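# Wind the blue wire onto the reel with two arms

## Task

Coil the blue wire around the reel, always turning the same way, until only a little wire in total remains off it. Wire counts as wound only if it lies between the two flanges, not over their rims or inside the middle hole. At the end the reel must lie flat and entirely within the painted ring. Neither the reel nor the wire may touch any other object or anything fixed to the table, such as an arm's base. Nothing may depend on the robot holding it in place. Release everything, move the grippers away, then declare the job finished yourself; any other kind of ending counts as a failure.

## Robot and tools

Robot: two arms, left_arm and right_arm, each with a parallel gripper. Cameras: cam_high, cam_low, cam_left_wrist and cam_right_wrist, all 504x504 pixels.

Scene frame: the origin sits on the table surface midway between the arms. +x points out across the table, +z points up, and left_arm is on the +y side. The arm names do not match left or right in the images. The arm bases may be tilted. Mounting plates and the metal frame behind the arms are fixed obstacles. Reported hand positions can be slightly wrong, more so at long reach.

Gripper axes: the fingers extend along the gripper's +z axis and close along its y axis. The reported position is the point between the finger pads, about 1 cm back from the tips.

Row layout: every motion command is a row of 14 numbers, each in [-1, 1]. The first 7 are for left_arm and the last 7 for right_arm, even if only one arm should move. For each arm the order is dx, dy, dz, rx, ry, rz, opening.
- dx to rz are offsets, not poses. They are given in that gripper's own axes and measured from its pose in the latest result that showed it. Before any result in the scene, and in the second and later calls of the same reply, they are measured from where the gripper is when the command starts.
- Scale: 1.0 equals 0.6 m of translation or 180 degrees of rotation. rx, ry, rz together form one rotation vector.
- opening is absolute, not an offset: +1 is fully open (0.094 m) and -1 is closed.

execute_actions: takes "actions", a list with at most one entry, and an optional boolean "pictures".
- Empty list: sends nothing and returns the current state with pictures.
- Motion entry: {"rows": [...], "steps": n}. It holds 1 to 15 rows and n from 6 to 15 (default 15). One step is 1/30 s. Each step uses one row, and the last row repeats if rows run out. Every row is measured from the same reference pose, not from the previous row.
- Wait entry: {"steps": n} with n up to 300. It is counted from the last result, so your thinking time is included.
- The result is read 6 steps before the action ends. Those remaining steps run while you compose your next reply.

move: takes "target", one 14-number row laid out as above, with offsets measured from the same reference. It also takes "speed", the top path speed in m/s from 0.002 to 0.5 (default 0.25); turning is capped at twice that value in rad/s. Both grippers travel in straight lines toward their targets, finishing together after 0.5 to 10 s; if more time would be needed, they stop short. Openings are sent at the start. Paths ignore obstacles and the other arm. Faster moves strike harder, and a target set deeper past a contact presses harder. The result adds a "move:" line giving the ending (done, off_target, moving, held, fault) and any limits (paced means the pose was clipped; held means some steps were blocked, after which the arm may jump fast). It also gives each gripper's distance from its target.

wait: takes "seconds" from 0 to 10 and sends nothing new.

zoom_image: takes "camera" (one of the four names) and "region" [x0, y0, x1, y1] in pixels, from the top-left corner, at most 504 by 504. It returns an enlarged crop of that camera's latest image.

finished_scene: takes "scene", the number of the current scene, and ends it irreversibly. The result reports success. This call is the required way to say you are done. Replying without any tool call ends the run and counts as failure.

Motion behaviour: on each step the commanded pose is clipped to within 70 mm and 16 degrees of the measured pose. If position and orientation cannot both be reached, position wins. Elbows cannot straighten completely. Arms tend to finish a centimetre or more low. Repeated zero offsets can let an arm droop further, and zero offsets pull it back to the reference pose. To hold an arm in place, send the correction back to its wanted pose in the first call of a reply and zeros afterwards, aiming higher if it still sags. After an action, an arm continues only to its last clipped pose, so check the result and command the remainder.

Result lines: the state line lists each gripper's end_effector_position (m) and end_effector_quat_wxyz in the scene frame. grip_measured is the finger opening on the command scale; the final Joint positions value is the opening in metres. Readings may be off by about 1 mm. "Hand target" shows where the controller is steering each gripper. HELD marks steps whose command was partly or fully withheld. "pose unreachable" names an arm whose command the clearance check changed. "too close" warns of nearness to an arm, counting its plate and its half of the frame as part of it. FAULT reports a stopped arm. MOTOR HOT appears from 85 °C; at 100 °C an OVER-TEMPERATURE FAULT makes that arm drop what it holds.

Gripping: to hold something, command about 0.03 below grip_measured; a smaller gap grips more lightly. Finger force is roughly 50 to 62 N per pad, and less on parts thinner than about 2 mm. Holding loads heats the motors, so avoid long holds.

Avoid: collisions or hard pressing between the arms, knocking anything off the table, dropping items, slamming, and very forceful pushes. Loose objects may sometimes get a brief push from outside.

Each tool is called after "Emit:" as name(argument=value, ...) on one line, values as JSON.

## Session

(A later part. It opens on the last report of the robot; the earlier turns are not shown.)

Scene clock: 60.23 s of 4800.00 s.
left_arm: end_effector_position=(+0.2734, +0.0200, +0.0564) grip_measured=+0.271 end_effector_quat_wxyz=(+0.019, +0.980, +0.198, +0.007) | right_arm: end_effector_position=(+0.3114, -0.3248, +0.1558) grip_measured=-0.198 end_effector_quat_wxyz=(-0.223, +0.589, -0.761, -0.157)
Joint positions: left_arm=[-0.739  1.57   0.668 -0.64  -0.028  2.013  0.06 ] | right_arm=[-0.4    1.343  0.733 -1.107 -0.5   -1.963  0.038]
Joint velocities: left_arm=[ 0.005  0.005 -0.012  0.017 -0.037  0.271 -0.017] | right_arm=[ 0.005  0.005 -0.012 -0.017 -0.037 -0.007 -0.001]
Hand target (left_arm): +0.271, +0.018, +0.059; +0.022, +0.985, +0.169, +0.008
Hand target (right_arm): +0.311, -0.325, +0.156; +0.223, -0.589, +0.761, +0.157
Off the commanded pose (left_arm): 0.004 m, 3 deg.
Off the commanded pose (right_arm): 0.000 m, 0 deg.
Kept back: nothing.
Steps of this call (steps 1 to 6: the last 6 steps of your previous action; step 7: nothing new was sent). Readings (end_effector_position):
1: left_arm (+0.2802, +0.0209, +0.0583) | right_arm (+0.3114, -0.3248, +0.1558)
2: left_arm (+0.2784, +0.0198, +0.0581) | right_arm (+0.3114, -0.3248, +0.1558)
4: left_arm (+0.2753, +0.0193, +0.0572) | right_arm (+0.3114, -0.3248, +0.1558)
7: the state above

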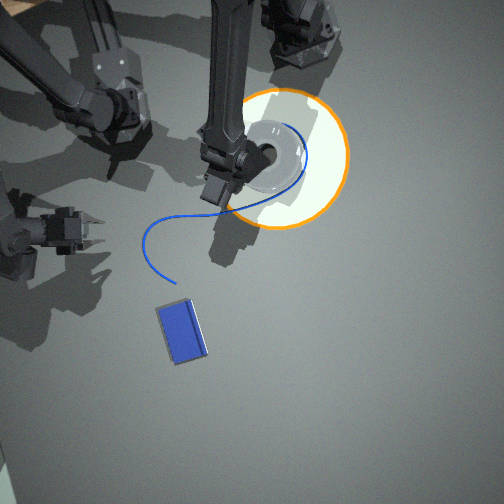

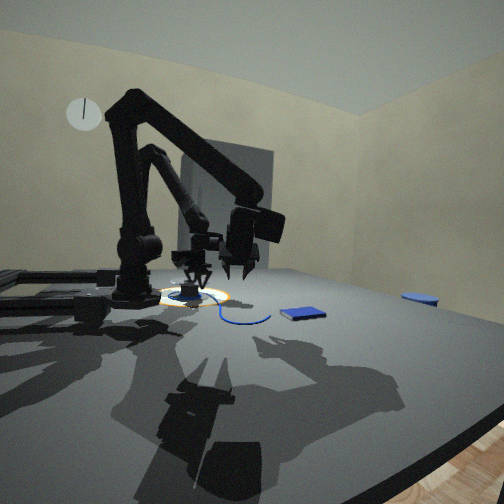

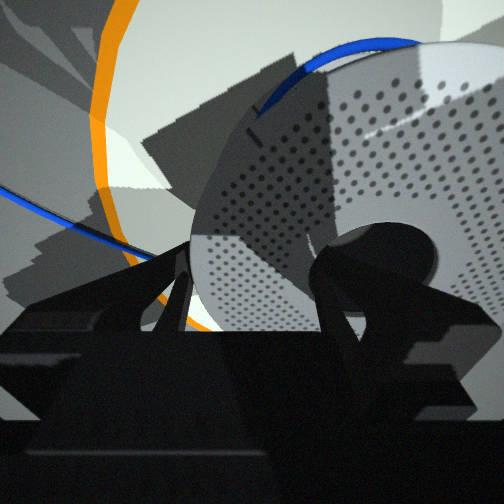

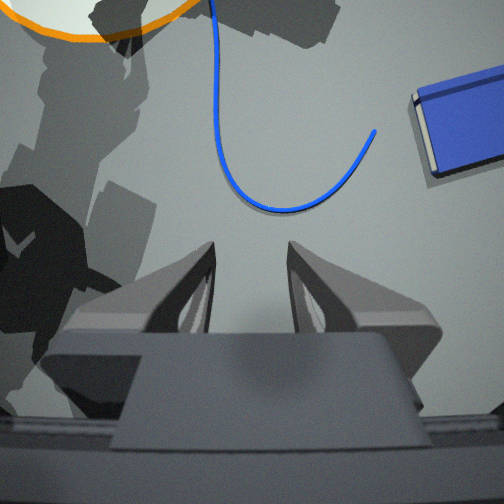

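Emit:
move(target=[0,0,0,0.02,-0.004,0.005,0.26,-0.0688,-0.2353,0.256,0.0174,0.2549,0.1711,-0.3], speed=0.45)

Scene clock: 70.80 s of 4800.00 s.
left_arm: end_effector_position=(+0.2656, +0.0294, +0.0535) grip_measured=+0.262 end_effector_quat_wxyz=(-0.010, +0.982, +0.189, -0.008) | right_arm: end_effector_position=(+0.4628, -0.2450, +0.0371) grip_measured=-0.298 end_effector_quat_wxyz=(-0.133, -0.388, +0.911, -0.034)
Joint positions: left_arm=[-0.739  1.585  0.676 -0.697 -0.039  2.029  0.059] | right_arm=[ 0.241  1.921  1.128 -0.994  0.196 -0.74   0.033]
Joint velocities: left_arm=[ 0.005 -0.005 -0.007  0.002  0.022 -0.095  0.   ] | right_arm=[-0.005 -0.005 -0.007  0.002  0.022 -0.022 -0.   ]
Hand target (left_arm): +0.273, +0.020, +0.056; -0.011, +0.982, +0.190, -0.005
Hand target (right_arm): +0.478, -0.246, +0.043; -0.123, -0.382, +0.915, -0.040
Off the commanded pose (left_arm): 0.013 m, 0 deg.
Off the commanded pose (right_arm): 0.022 m, 3 deg.
Kept back: nothing.
After step 90, 5.77 s passed at rest.
move: off_target (left_arm, right_arm)

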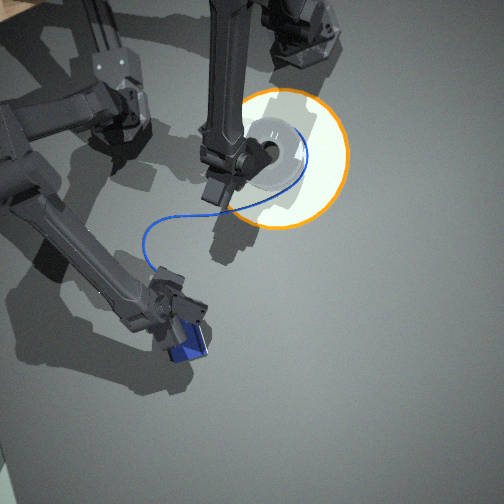

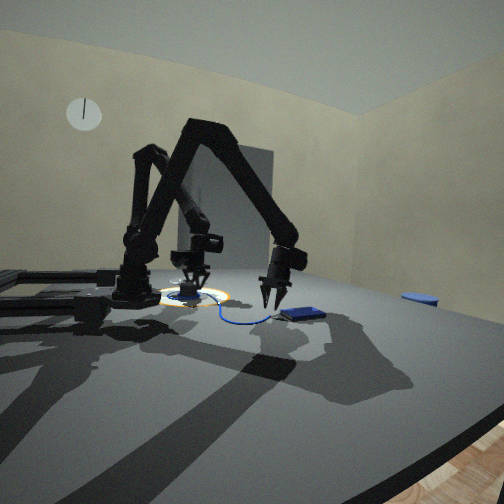

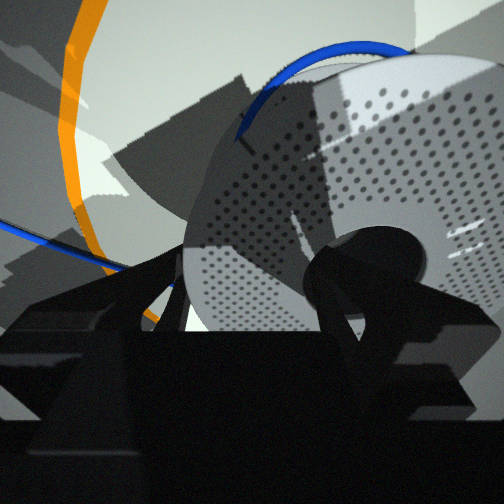

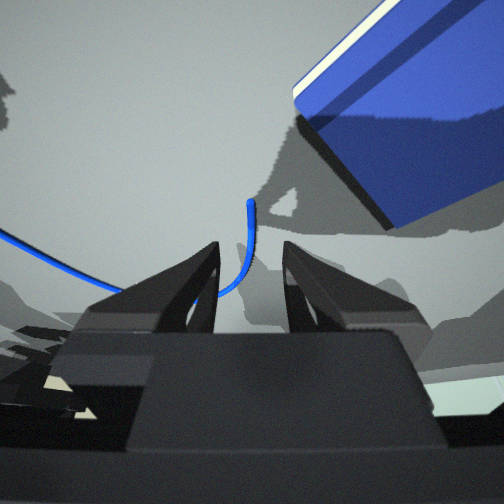

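Emit:
execute_actions(actions=[{"rows":[[0,0,-0.001,-0.002,0.001,0,0.26,0,0,0.008,0,0,0,-0.35],[0,0,-0.002,-0.004,0.002,0,0.26,0,0,0.016,0,0,0,-0.4],[0,0,-0.002,-0.006,0.003,0,0.26,0,0,0.024,0,0,0,-0.45],[0,0,-0.002,-0.008,0.004,0,0.26,0,0,0.031,0,0,0,-0.5],[0,0,-0.002,-0.008,0.004,0,0.26,0,0,0.037,0,0,0,-0.55],[0,0,-0.002,-0.008,0.004,0,0.26,0,0,0.042,0,0,0,-0.55],[0,0,-0.002,-0.008,0.004,0,0.26,0,0,0.046,0,0,0,-0.55],[0,0,-0.002,-0.008,0.004,0,0.26,0,0,0.049,0,0,0,-0.55],[0,0,-0.002,-0.008,0.004,0,0.22,0,0,0.049,0,0,0,-0.55],[0,0,-0.002,-0.008,0.004,0,0.18,0,0,0.049,0,0,0,-0.55],[0,0,-0.002,-0.008,0.004,0,0.15,0,0,0.049,0,0,0,-0.6],[0,0,-0.002,-0.008,0.004,0,0.115,0,0,0.049,0,0,0,-0.7],[0,0,-0.002,-0.008,0.004,0,0.115,0,0,0.049,0,0,0,-0.8],[0,0,-0.002,-0.008,0.004,0,0.115,0,0,0.049,0,0,0,-0.88],[0,0,-0.002,-0.008,0.004,0,0.115,0,0,0.049,0,0,0,-0.93]],"steps":15}])

Emit:
execute_actions(actions=[{"rows":[[0,0,0,0,0,0,0.115,0,0,0.002,0,0,0,-0.97],[0,0,0,0,0,0,0.115,0,0,0.002,0,0,0,-0.97],[0,0,0,0,0,0,0.115,0,0,0.002,0,0,0,-0.97],[0,0,0,0,0,0,0.115,0,0,0,0,0,0,-0.97],[0,0,0,0,0,0,0.115,0,0,-0.01,0,0,0,-0.97],[0,0,0,0,0,0,0.115,0,0,-0.02,0,0,0,-0.97],[0,0,0,0,0,0,0.115,0,0,-0.03,0,0,0,-0.97],[0,0,0,0,0,0,0.115,0,0,-0.04,0,0,0,-0.97],[0,0,0,0,0,0,0.115,0,0,-0.04,0,0,0,-0.97],[0,0,0,0,0,0,0.115,0,0,-0.04,0,0,0,-0.97]],"steps":10}], pictures=true)

Emit:
move(target=[0,0,0,0,0,0,0.115,0.429,-0.0723,-0.075,-0.157,-0.024,0.56,-0.97], speed=0.5)

Scene clock: 73.93 s of 4800.00 s.
left_arm: end_effector_position=(+0.2656, +0.0291, +0.0517) grip_measured=+0.236 end_effector_quat_wxyz=(-0.006, +0.982, +0.190, -0.005) | right_arm: end_effector_position=(+0.4647, -0.2449, +0.0261) grip_measured=-0.548 end_effector_quat_wxyz=(-0.119, -0.387, +0.913, -0.039)
Joint positions: left_arm=[-0.739  1.585  0.668 -0.679 -0.039  2.029  0.058] | right_arm=[ 0.239  1.931  1.108 -0.935  0.196 -0.741  0.021]
Joint velocities: left_arm=[-0.005 -0.005 -0.002  0.022  0.051 -0.007 -0.03 ] | right_arm=[-0.024  0.122 -0.066  0.125 -0.022 -0.022  0.   ]
Steps of this call (steps 1 to 85: nothing new was sent; steps 86 to 94: the first 9 steps of this action). Readings (end_effector_position):
86: left_arm (+0.2656, +0.0294, +0.0535) | right_arm (+0.4630, -0.2450, +0.0371)
87: left_arm (+0.2657, +0.0293, +0.0535) | right_arm (+0.4635, -0.2449, +0.0369)
89: left_arm (+0.2659, +0.0291, +0.0530) | right_arm (+0.4655, -0.2448, +0.0353)
93: left_arm (+0.2655, +0.0293, +0.0517) | right_arm (+0.4656, -0.2448, +0.0283)
94: the state above

Scene clock: 74.27 s of 4800.00 s.
left_arm: end_effector_position=(+0.2659, +0.0290, +0.0517) grip_measured=+0.142 end_effector_quat_wxyz=(-0.005, +0.982, +0.190, -0.005) | right_arm: end_effector_position=(+0.4602, -0.2461, +0.0175) grip_measured=-0.968 end_effector_quat_wxyz=(-0.126, -0.388, +0.912, -0.036)
Joint positions: left_arm=[-0.739  1.585  0.668 -0.678 -0.039  2.029  0.054] | right_arm=[ 0.236  1.948  1.102 -0.927  0.196 -0.744  0.001]
Joint velocities: left_arm=[-0.015 -0.005  0.002 -0.012  0.037 -0.051  0.001] | right_arm=[-0.005 -0.005  0.007 -0.002  0.037 -0.081 -0.002]
Off your previous action's commanded pose (left_arm): 0.003 m, 1 deg at its last step (step 6 of this call).
Off your previous action's commanded pose (right_arm): 0.010 m, 1 deg at its last step (step 6 of this call).
Steps of this call (steps 1 to 6: the last 6 steps of your previous action; steps 7 to 10: the first 4 steps of this action, its rows measured from where the robot was after step 6). Readings (end_effector_position):
6: left_arm (+0.2659, +0.0290, +0.0517) | right_arm (+0.4602, -0.2461, +0.0175)
7: left_arm (+0.2659, +0.0290, +0.0517) | right_arm (+0.4602, -0.2461, +0.0175)
8: left_arm (+0.2659, +0.0290, +0.0517) | right_arm (+0.4602, -0.2461, +0.0175)
10: the state above

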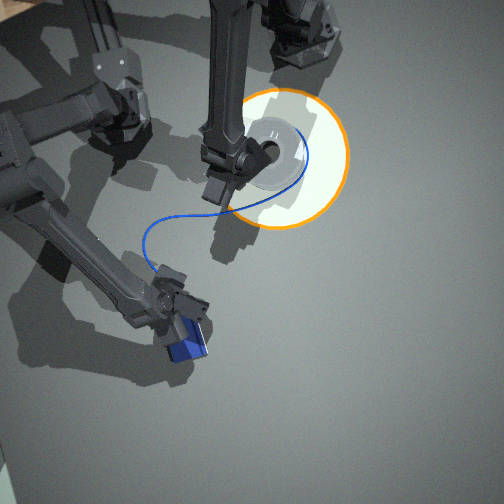

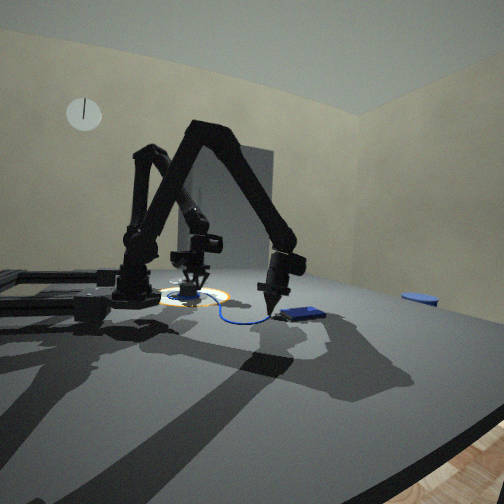

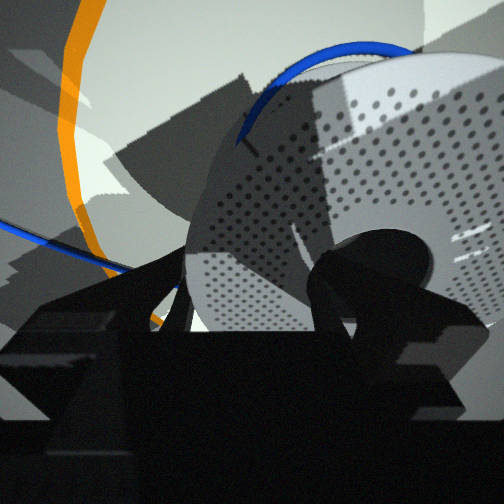

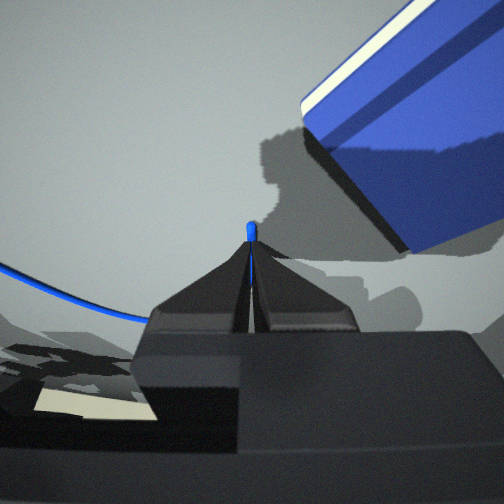

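Scene clock: 77.23 s of 4800.00 s.
left_arm: end_effector_position=(+0.2659, +0.0290, +0.0517) grip_measured=+0.142 end_effector_quat_wxyz=(-0.005, +0.982, +0.190, -0.005) | right_arm: end_effector_position=(+0.3243, -0.4535, +0.1484) grip_measured=-0.968 end_effector_quat_wxyz=(-0.100, +0.481, +0.867, +0.079)
Joint positions: left_arm=[-0.739  1.585  0.668 -0.678 -0.039  2.029  0.054] | right_arm=[-0.49   1.562  1.017 -1.218 -0.096  0.312  0.001]
Joint velocities: left_arm=[-0.005  0.005 -0.002 -0.002  0.037 -0.037  0.   ] | right_arm=[-0.005  0.005 -0.017  0.007  0.051  0.007 -0.001]
Hand target (left_arm): +0.266, +0.029, +0.052; -0.005, +0.982, +0.190, -0.005
Hand target (right_arm): +0.323, -0.451, +0.151; -0.102, +0.485, +0.865, +0.080
Off your previous action's commanded pose (left_arm): 0.000 m, 0 deg at its last step (step 6 of this call).
Off your previous action's commanded pose (right_arm): 0.020 m, 2 deg at its last step (step 6 of this call).
Off the commanded pose (left_arm): 0.000 m, 0 deg.
Off the commanded pose (right_arm): 0.006 m, 1 deg.
Kept back: nothing.
move: done

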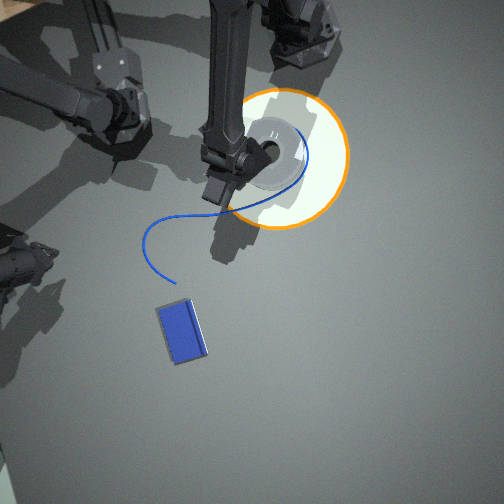

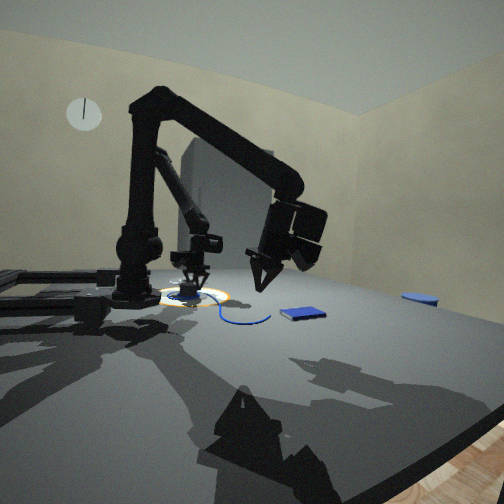

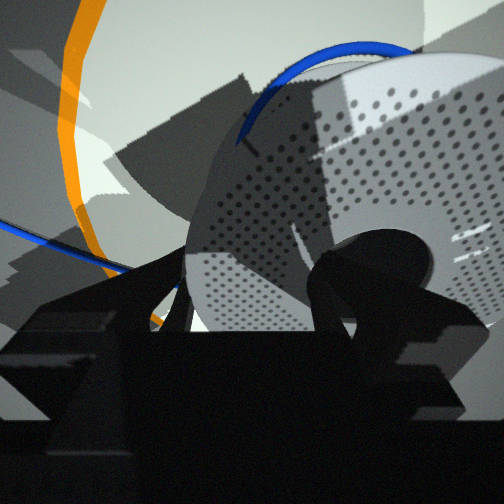

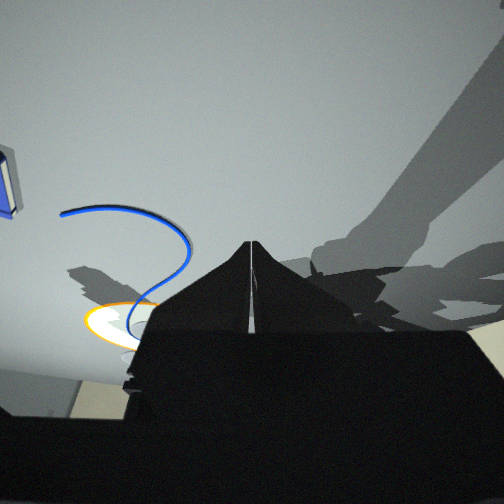

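Emit:
move(target=[0,0,0,0,0,0,0.115,0.0975,0.3835,0.2347,0.144,0.024,-0.558,-0.45], speed=0.5)

Scene clock: 80.30 s of 4800.00 s.
left_arm: end_effector_position=(+0.2659, +0.0290, +0.0517) grip_measured=+0.142 end_effector_quat_wxyz=(-0.005, +0.982, +0.190, -0.005) | right_arm: end_effector_position=(+0.4579, -0.2468, +0.0314) grip_measured=-0.452 end_effector_quat_wxyz=(-0.138, -0.384, +0.913, -0.016)
Joint positions: left_arm=[-0.739  1.585  0.668 -0.678 -0.039  2.029  0.054] | right_arm=[ 0.225  1.935  1.128 -1.002  0.169 -0.747  0.026]
Joint velocities: left_arm=[-0.005 -0.015  0.002 -0.007 -0.022 -0.081  0.001] | right_arm=[-0.024 -0.005  0.002 -0.022  0.022 -0.066 -0.   ]
Hand target (left_arm): +0.266, +0.029, +0.052; -0.005, +0.982, +0.190, -0.005
Hand target (right_arm): +0.476, -0.248, +0.032; -0.125, -0.387, +0.913, -0.022
Off the commanded pose (left_arm): 0.000 m, 0 deg.
Off the commanded pose (right_arm): 0.019 m, 2 deg.
Kept back: nothing.
move: off_target (right_arm)

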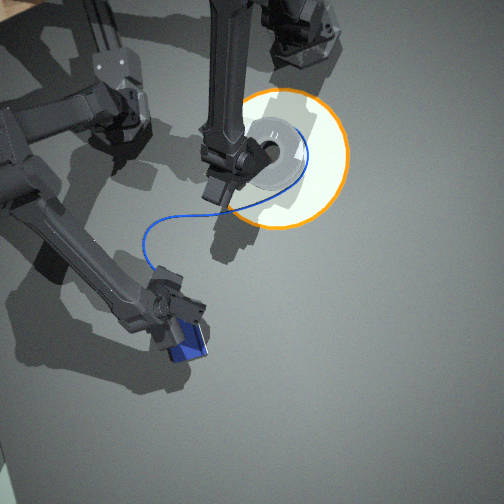

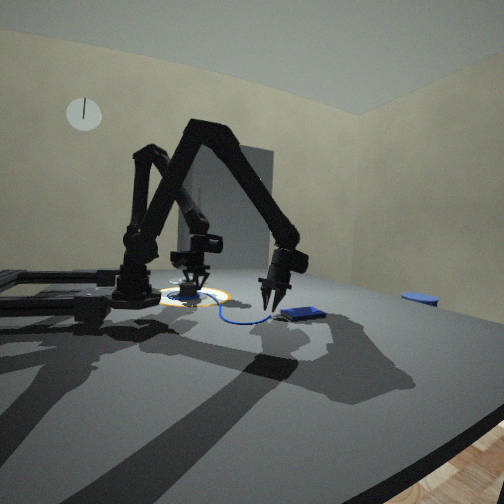

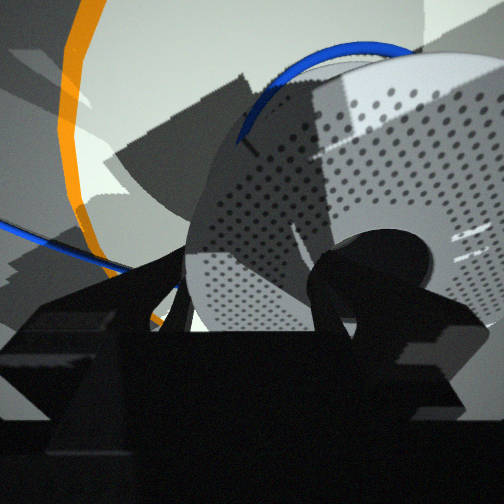

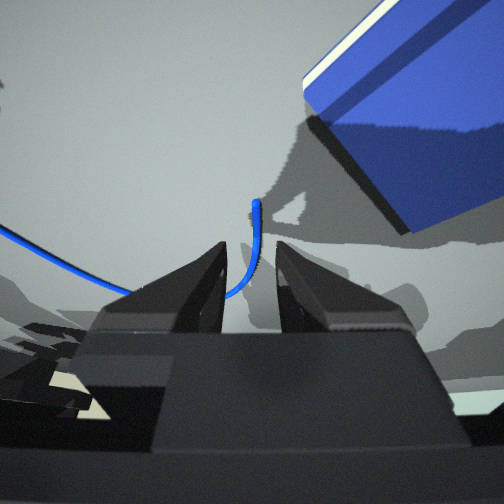

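Emit:
execute_actions(actions=[{"rows":[[0,0,0,0,0,0,0.115,0,-0.001,0.02,0,0,0,-0.45],[0,0,0,0,0,0,0.115,-0.002,-0.002,0.032,0,0,0,-0.45],[0,0,0,0,0,0,0.115,-0.003,-0.003,0.042,0,0,0,-0.45],[0,0,0,0,0,0,0.115,-0.004,-0.004,0.05,0,0,0,-0.45],[0,0,0,0,0,0,0.115,-0.004,-0.004,0.053,0,0,0,-0.45]],"steps":15}])

Emit:
execute_actions(actions=[{"rows":[[0,0,0,0,0,0,0.115,0,0,0.012,0,0,0,-0.55],[0,0,0,0,0,0,0.115,0,0,0.012,0,0,0,-0.65],[0,0,0,0,0,0,0.115,0,0,0.012,0,0,0,-0.7]],"steps":8}], pictures=true)

Scene clock: 80.87 s of 4800.00 s.
left_arm: end_effector_position=(+0.2659, +0.0290, +0.0517) grip_measured=+0.142 end_effector_quat_wxyz=(-0.005, +0.982, +0.190, -0.005) | right_arm: end_effector_position=(+0.4600, -0.2473, +0.0127) grip_measured=-0.452 end_effector_quat_wxyz=(-0.128, -0.384, +0.914, -0.021)
Joint positions: left_arm=[-0.739  1.585  0.668 -0.678 -0.039  2.029  0.054] | right_arm=[ 0.223  1.964  1.113 -0.935  0.17  -0.75   0.026]
Joint velocities: left_arm=[ 0.005 -0.015 -0.012 -0.007  0.066  0.007 -0.   ] | right_arm=[-0.005 -0.015 -0.012 -0.007  0.037 -0.022  0.001]
Steps of this call (steps 1 to 8: nothing new was sent; steps 9 to 17: the first 9 steps of this action). Readings (end_effector_position):
9: left_arm (+0.2659, +0.0290, +0.0517) | right_arm (+0.4584, -0.2468, +0.0310)
10: left_arm (+0.2659, +0.0290, +0.0517) | right_arm (+0.4598, -0.2467, +0.0301)
12: left_arm (+0.2659, +0.0290, +0.0517) | right_arm (+0.4623, -0.2466, +0.0260)
16: left_arm (+0.2659, +0.0290, +0.0517) | right_arm (+0.4612, -0.2470, +0.0145)
17: the state above

Scene clock: 81.13 s of 4800.00 s.
left_arm: end_effector_position=(+0.2659, +0.0290, +0.0517) grip_measured=+0.142 end_effector_quat_wxyz=(-0.005, +0.982, +0.190, -0.005) | right_arm: end_effector_position=(+0.4621, -0.2479, +0.0128) grip_measured=-0.601 end_effector_quat_wxyz=(-0.125, -0.384, +0.915, -0.024)
Joint positions: left_arm=[-0.739  1.585  0.668 -0.678 -0.039  2.029  0.054] | right_arm=[ 0.223  1.963  1.113 -0.927  0.173 -0.75   0.019]
Joint velocities: left_arm=[-0.015 -0.005 -0.012  0.002 -0.007  0.007  0.   ] | right_arm=[-0.015 -0.015 -0.012  0.071  0.037 -0.183 -0.094]
Off your previous action's commanded pose (left_arm): 0.000 m, 0 deg at its last step (step 6 of this call).
Off your previous action's commanded pose (right_arm): 0.015 m, 1 deg at its last step (step 6 of this call).
Steps of this call (steps 1 to 6: the last 6 steps of your previous action; steps 7 to 8: the first 2 steps of this action, its rows measured from where the robot was after step 6). Readings (end_effector_position):
6: left_arm (+0.2659, +0.0290, +0.0517) | right_arm (+0.4610, -0.2475, +0.0128)
7: left_arm (+0.2659, +0.0290, +0.0517) | right_arm (+0.4614, -0.2477, +0.0129)
8: the state above

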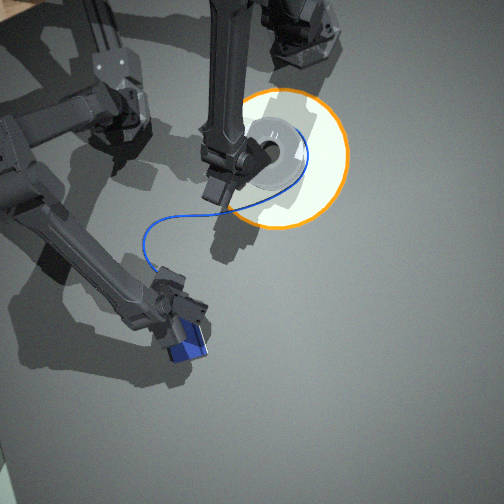

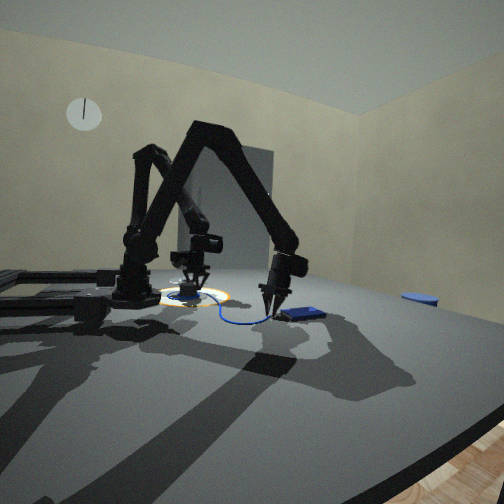

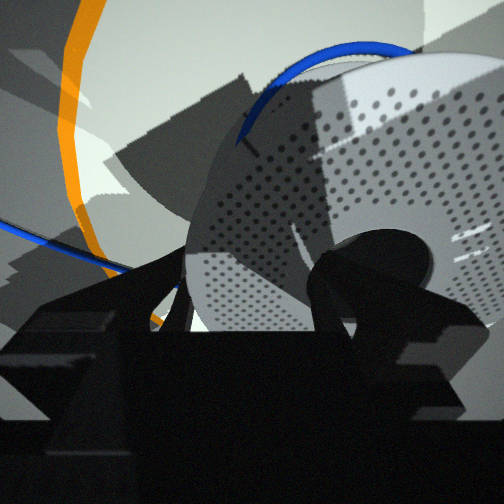

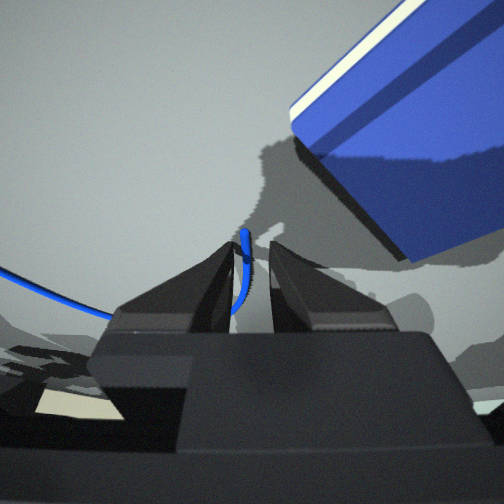

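The fingertips are on the table with the wire end between them; closing now.

Emit:
execute_actions(actions=[{"rows":[[0,0,0,0,0,0,0.115,0,0,0.006,0,0,0,-0.8],[0,0,0,0,0,0,0.115,0,0,0.006,0,0,0,-0.87],[0,0,0,0,0,0,0.115,0,0,0.006,0,0,0,-0.92],[0,0,0,0,0,0,0.115,0,0,0.006,0,0,0,-0.97],[0,0,0,0,0,0,0.115,0,0,0.006,0,0,0,-0.97],[0,0,0,0,0,0,0.115,0,0,0.004,0,0,0,-0.97],[0,0,0,0,0,0,0.115,0,0,0,0,0,0,-0.97],[0,0,0,0,0,0,0.115,0,0,-0.01,0,0,0,-0.97],[0,0,0,0,0,0,0.115,0,0,-0.02,0,0,0,-0.97],[0,0,0,0,0,0,0.115,0,0,-0.03,0,0,0,-0.97],[0,0,0,0,0,0,0.115,0,0,-0.04,0,0,0,-0.97],[0,0,0,0,0,0,0.115,0,0,-0.05,0,0,0,-0.97]],"steps":15}], pictures=true)

Scene clock: 81.70 s of 4800.00 s.
left_arm: end_effector_position=(+0.2659, +0.0290, +0.0517) grip_measured=+0.142 end_effector_quat_wxyz=(-0.005, +0.982, +0.190, -0.005) | right_arm: end_effector_position=(+0.4618, -0.2481, +0.0136) grip_measured=-0.955 end_effector_quat_wxyz=(-0.126, -0.384, +0.914, -0.024)
Joint positions: left_arm=[-0.739  1.585  0.668 -0.678 -0.039  2.029  0.054] | right_arm=[ 0.223  1.961  1.113 -0.93   0.175 -0.75   0.002]
Joint velocities: left_arm=[-0.005 -0.005  0.002  0.002 -0.022 -0.007  0.001] | right_arm=[-0.015 -0.044 -0.002 -0.183  0.022 -0.022  0.001]
Off your previous action's commanded pose (left_arm): 0.000 m, 0 deg at its last step (step 6 of this call).
Off your previous action's commanded pose (right_arm): 0.008 m, 0 deg at its last step (step 6 of this call).
Steps of this call (steps 1 to 6: the last 6 steps of your previous action; steps 7 to 8: nothing new was sent; steps 9 to 17: the first 9 steps of this action). Readings (end_effector_position):
9: left_arm (+0.2659, +0.0290, +0.0517) | right_arm (+0.4628, -0.2481, +0.0126)
10: left_arm (+0.2659, +0.0290, +0.0517) | right_arm (+0.4628, -0.2481, +0.0126)
12: left_arm (+0.2659, +0.0290, +0.0517) | right_arm (+0.4628, -0.2481, +0.0126)
16: left_arm (+0.2659, +0.0290, +0.0517) | right_arm (+0.4626, -0.2481, +0.0130)
17: the state above

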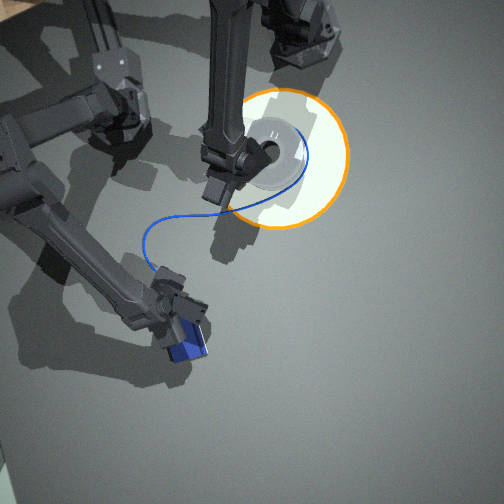

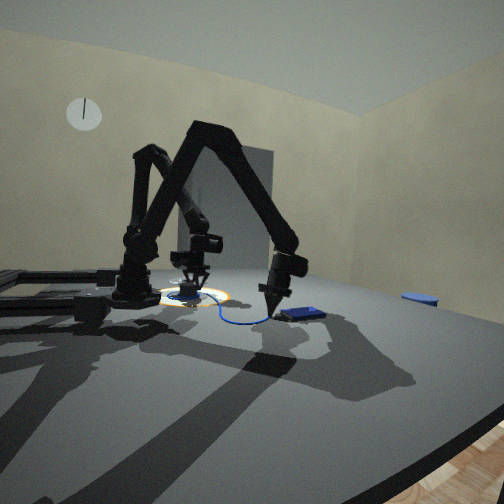

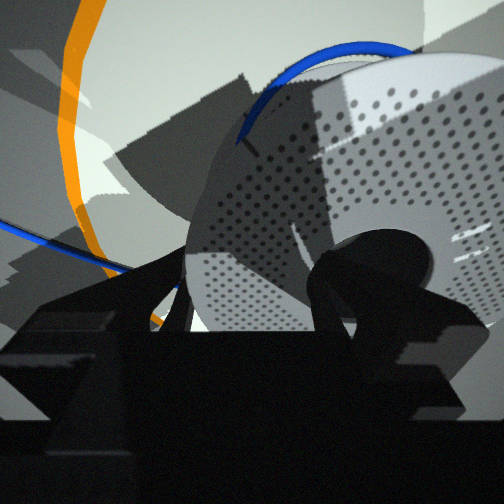

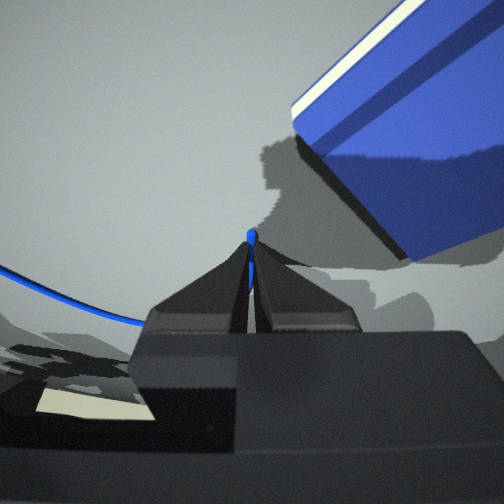

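Emit:
move(target=[0,0,0,0,0,0,0.115,0.453,-0.0945,-0.088,-0.145,-0.031,0.563,-0.975], speed=0.5)

Scene clock: 86.20 s of 4800.00 s.
left_arm: end_effector_position=(+0.2659, +0.0290, +0.0517) grip_measured=+0.142 end_effector_quat_wxyz=(-0.005, +0.982, +0.190, -0.005) | right_arm: end_effector_position=(+0.3263, -0.4728, +0.1311) grip_measured=-0.960 end_effector_quat_wxyz=(-0.089, +0.487, +0.865, +0.081)
Joint positions: left_arm=[-0.739  1.585  0.668 -0.678 -0.039  2.029  0.054] | right_arm=[-0.528  1.609  1.026 -1.163 -0.099  0.287  0.002]
Joint velocities: left_arm=[-0.015 -0.005 -0.002 -0.007 -0.081 -0.066 -0.   ] | right_arm=[-0.015 -0.024 -0.002 -0.007 -0.022  0.007 -0.   ]
Hand target (left_arm): +0.266, +0.029, +0.052; -0.005, +0.982, +0.190, -0.005
Hand target (right_arm): +0.328, -0.473, +0.136; -0.088, +0.490, +0.863, +0.081
Off your previous action's commanded pose (left_arm): 0.000 m, 0 deg at its last step (step 6 of this call).
Off your previous action's commanded pose (right_arm): 0.022 m, 2 deg at its last step (step 6 of this call).
Off the commanded pose (left_arm): 0.000 m, 0 deg.
Off the commanded pose (right_arm): 0.005 m, 1 deg.
Kept back: nothing.
move: done

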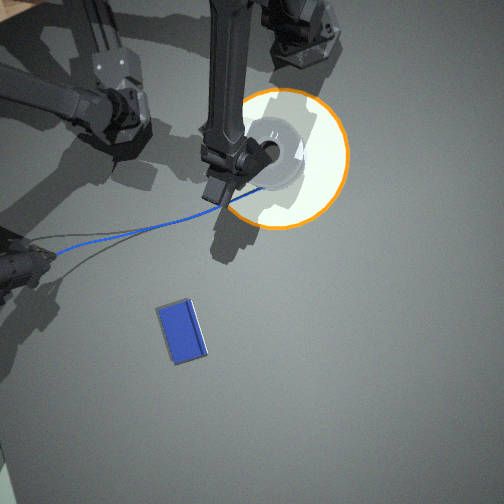

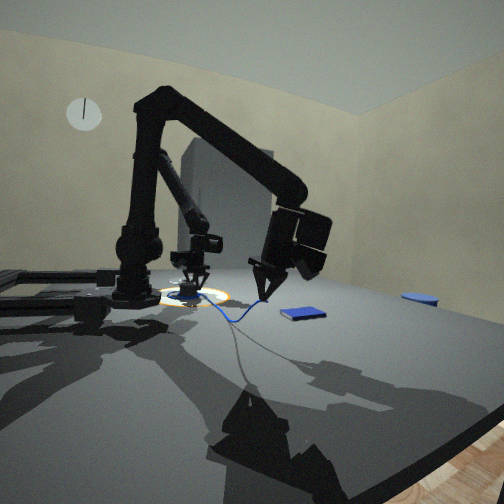

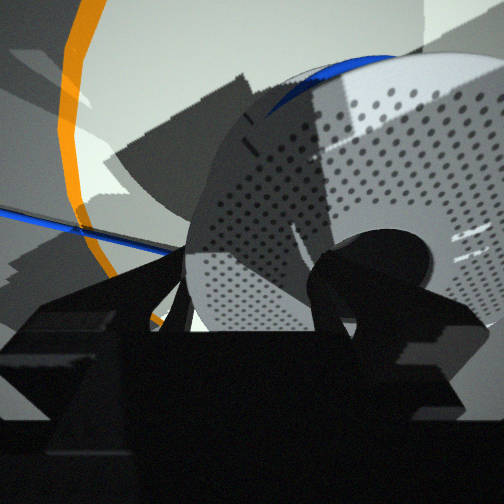

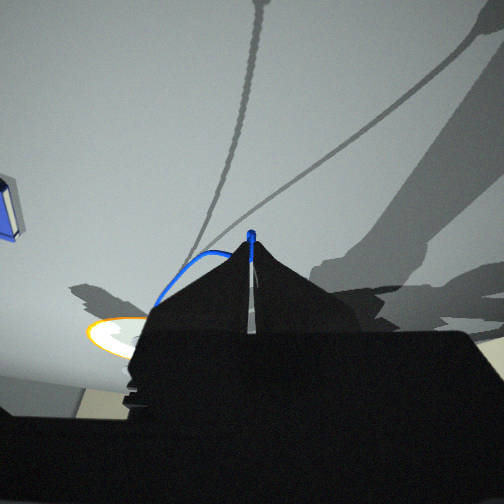

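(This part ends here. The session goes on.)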